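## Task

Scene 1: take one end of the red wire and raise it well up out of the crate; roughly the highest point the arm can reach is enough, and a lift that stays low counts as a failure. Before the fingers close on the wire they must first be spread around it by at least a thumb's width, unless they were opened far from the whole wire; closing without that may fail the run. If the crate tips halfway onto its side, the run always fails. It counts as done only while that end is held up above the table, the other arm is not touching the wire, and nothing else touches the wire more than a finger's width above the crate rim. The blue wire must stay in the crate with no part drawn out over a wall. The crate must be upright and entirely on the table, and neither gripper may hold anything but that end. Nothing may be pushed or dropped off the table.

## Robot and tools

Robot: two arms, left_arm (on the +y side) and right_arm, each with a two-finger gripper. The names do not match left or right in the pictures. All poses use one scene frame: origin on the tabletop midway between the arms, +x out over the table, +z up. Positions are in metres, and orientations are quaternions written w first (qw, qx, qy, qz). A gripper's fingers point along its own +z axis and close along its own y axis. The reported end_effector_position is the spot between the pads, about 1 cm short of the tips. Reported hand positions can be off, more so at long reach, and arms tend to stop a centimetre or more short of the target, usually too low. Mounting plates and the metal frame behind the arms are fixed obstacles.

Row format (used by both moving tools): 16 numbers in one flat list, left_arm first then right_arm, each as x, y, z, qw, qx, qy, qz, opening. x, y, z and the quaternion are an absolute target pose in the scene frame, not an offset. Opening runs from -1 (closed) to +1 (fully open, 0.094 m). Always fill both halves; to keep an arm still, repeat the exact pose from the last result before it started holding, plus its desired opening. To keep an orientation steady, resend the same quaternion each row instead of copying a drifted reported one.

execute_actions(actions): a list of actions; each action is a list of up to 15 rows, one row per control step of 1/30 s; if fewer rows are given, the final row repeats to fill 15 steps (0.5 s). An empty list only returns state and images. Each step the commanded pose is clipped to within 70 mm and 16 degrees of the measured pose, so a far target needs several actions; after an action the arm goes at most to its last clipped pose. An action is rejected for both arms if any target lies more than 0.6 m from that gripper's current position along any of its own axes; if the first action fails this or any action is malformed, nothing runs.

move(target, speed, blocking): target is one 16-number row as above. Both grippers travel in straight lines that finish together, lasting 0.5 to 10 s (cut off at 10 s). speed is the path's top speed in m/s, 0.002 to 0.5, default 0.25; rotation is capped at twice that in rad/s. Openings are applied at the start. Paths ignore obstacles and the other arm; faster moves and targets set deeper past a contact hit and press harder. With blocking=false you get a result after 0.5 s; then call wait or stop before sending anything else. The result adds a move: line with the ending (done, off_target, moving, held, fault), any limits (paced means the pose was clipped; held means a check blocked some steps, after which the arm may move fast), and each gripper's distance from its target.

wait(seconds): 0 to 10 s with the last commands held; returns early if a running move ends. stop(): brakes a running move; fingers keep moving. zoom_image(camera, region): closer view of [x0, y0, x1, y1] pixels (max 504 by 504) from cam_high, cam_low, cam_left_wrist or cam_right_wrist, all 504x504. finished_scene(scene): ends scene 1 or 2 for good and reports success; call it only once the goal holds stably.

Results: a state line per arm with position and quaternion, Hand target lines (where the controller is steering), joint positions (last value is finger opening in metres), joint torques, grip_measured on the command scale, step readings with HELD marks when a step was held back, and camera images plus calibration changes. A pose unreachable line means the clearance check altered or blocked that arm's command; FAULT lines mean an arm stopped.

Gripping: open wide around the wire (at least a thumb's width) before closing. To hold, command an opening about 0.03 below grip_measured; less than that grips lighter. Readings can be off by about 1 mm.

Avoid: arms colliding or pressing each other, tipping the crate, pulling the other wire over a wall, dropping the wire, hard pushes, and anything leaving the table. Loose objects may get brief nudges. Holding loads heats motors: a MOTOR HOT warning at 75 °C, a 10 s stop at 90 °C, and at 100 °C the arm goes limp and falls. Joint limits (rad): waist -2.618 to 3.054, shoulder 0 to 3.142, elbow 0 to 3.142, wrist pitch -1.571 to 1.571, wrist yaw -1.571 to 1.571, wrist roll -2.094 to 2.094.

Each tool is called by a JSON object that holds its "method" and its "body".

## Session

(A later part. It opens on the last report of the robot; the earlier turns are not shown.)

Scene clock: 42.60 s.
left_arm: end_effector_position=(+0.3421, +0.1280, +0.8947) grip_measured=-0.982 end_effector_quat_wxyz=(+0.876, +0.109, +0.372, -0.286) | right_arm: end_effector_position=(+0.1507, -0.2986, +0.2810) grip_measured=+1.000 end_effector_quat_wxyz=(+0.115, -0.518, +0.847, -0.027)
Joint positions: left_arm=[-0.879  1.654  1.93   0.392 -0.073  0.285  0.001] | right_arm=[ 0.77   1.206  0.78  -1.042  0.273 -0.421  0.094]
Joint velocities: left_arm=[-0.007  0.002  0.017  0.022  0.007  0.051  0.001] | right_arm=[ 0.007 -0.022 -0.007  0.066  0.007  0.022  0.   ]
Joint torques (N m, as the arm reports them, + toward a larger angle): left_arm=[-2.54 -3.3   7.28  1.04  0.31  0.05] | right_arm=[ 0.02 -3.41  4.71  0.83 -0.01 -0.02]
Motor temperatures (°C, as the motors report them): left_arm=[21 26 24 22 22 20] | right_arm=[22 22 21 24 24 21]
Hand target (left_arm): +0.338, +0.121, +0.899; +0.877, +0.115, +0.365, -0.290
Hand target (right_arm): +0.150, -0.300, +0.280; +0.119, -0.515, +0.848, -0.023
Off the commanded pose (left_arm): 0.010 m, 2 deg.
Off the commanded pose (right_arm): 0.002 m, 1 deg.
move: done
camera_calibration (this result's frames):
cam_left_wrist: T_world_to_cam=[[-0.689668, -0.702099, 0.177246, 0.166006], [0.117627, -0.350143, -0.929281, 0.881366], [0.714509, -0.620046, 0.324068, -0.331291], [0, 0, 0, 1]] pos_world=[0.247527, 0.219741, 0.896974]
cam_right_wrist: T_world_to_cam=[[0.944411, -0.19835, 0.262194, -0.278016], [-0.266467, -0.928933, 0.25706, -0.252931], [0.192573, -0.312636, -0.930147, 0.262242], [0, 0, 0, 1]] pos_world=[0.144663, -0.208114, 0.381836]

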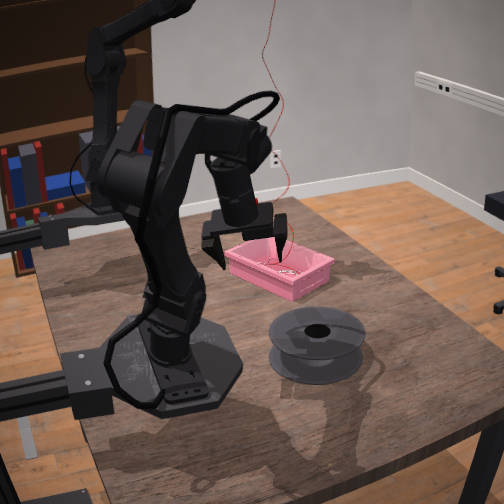

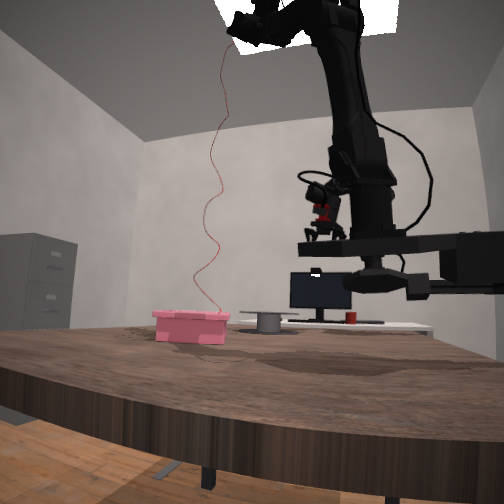

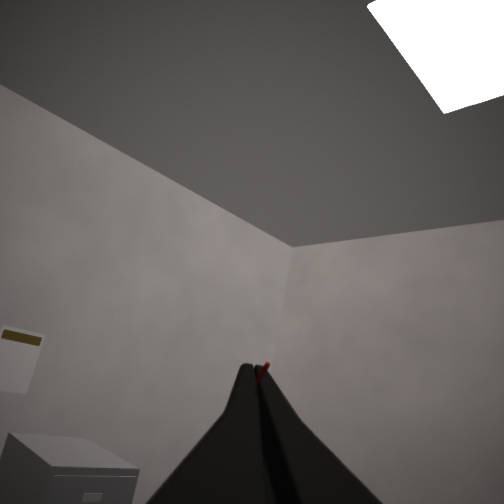

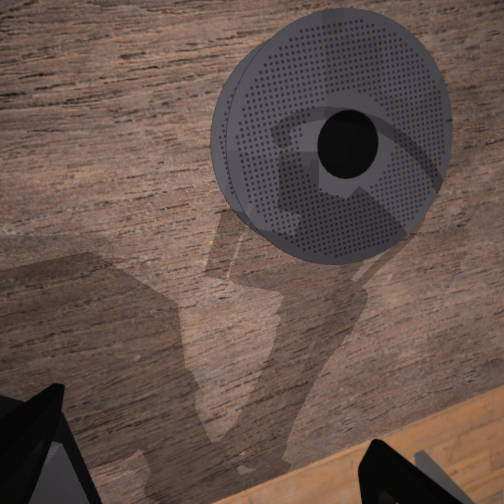

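Plenty of reach remains; go higher.

{"method": "move", "body": {"target": [0.32,0.13,1.06,0.877,0.121,0.363,-0.292,-1,0.15,-0.3,0.28,0.119,-0.515,0.848,-0.023,1], "speed": 0.1}}

{"method": "zoom_image", "body": {"camera": "cam_high", "region": [200, 150, 360, 310]}}

Scene clock: 46.47 s.
left_arm: end_effector_position=(+0.3146, +0.1323, +0.9871) grip_measured=-0.982 end_effector_quat_wxyz=(+0.912, +0.075, +0.274, -0.297) | right_arm: end_effector_position=(+0.1507, -0.2986, +0.2810) grip_measured=+1.000 end_effector_quat_wxyz=(+0.115, -0.518, +0.847, -0.027)
Joint positions: left_arm=[-0.948  2.095  2.844  0.132 -0.059  0.345  0.001] | right_arm=[ 0.77   1.206  0.78  -1.042  0.273 -0.421  0.094]
Joint velocities: left_arm=[-0.002  0.002 -0.007  0.022  0.037 -0.022  0.001] | right_arm=[ 0.007 -0.012 -0.012  0.066 -0.051  0.051  0.   ]
Joint torques (N m, as the arm reports them, + toward a larger angle): left_arm=[-2.72 -6.62  4.86  0.64  0.27  0.08] | right_arm=[-0.12 -3.45  4.7   0.84 -0.01 -0.04]
Motor temperatures (°C, as the motors report them): left_arm=[21 25 24 22 22 21] | right_arm=[22 22 21 24 24 21]
Hand target (left_arm): +0.300, +0.143, +0.997; +0.916, +0.069, +0.256, -0.300
Hand target (right_arm): +0.150, -0.300, +0.280; +0.119, -0.515, +0.848, -0.023
Off the commanded pose (left_arm): 0.073 m, 12 deg; position clipped at the last step of the last action.
Off the commanded pose (right_arm): 0.002 m, 1 deg.
elbow stopped short (left arm): the move would have taken joint 3 (elbow) straighter than the controller allows; a more bent joint 3 avoids this.
move: off_target (left_arm); limits=paced
camera_calibration (this result's frames):
cam_left_wrist: T_world_to_cam=[[-0.714438, -0.684413, 0.145458, 0.170456], [0.275836, -0.466544, -0.840388, 0.849849], [0.643035, -0.560282, 0.522102, -0.519856], [0, 0, 0, 1]] pos_world=[0.221647, 0.221887, 0.960826]
cam_right_wrist: T_world_to_cam=[[0.944411, -0.19835, 0.262194, -0.278016], [-0.266467, -0.928933, 0.25706, -0.252931], [0.192573, -0.312636, -0.930147, 0.262242], [0, 0, 0, 1]] pos_world=[0.144663, -0.208114, 0.381836]

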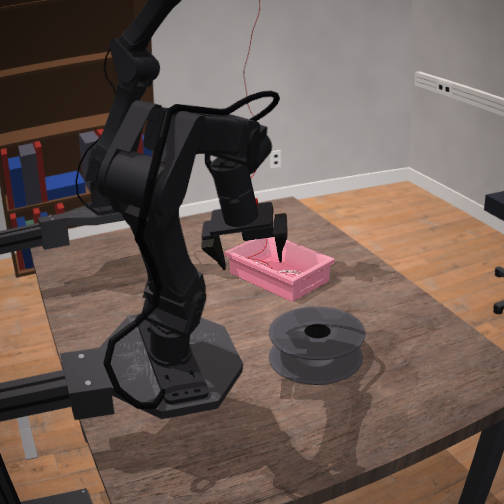

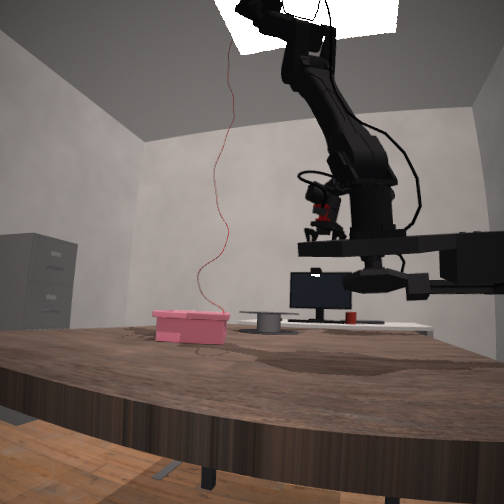

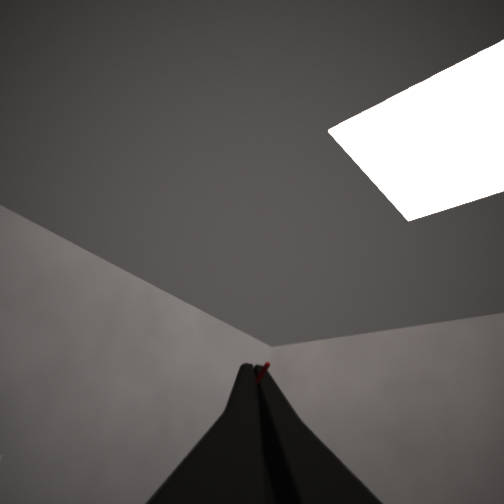

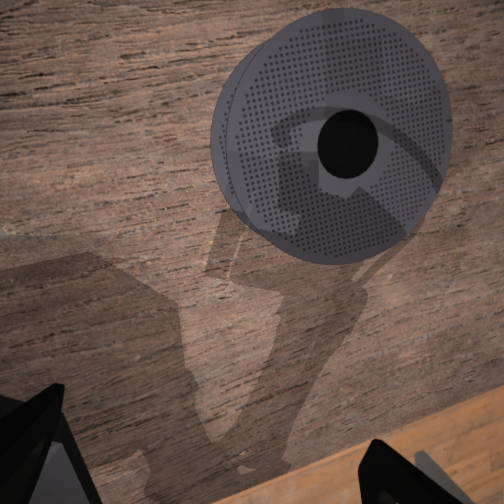

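Region (200, 150, 360, 310) of cam_high's 504x504 image, scaled by 3.150, with more detail than that image has.

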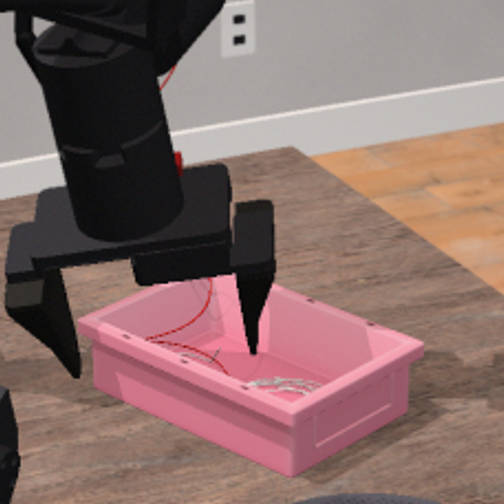

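{"method": "zoom_image", "body": {"camera": "cam_low", "region": [200, 0, 340, 110]}}

Region (200, 0, 340, 110) of cam_low's 504x504 image, scaled by 3.600, with more detail than that image has; it fills the top 396 rows of this view, and the rest is white.

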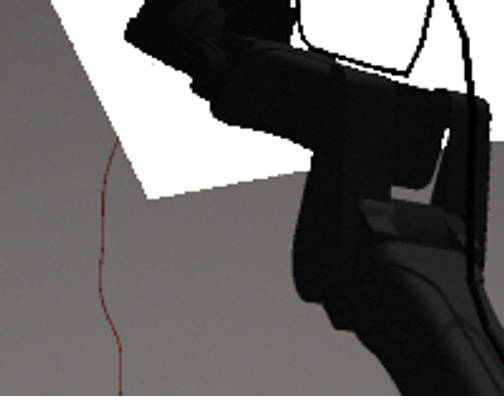

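{"method": "finished_scene", "body": {"scene": 1}}

The scene is finished: the task was done.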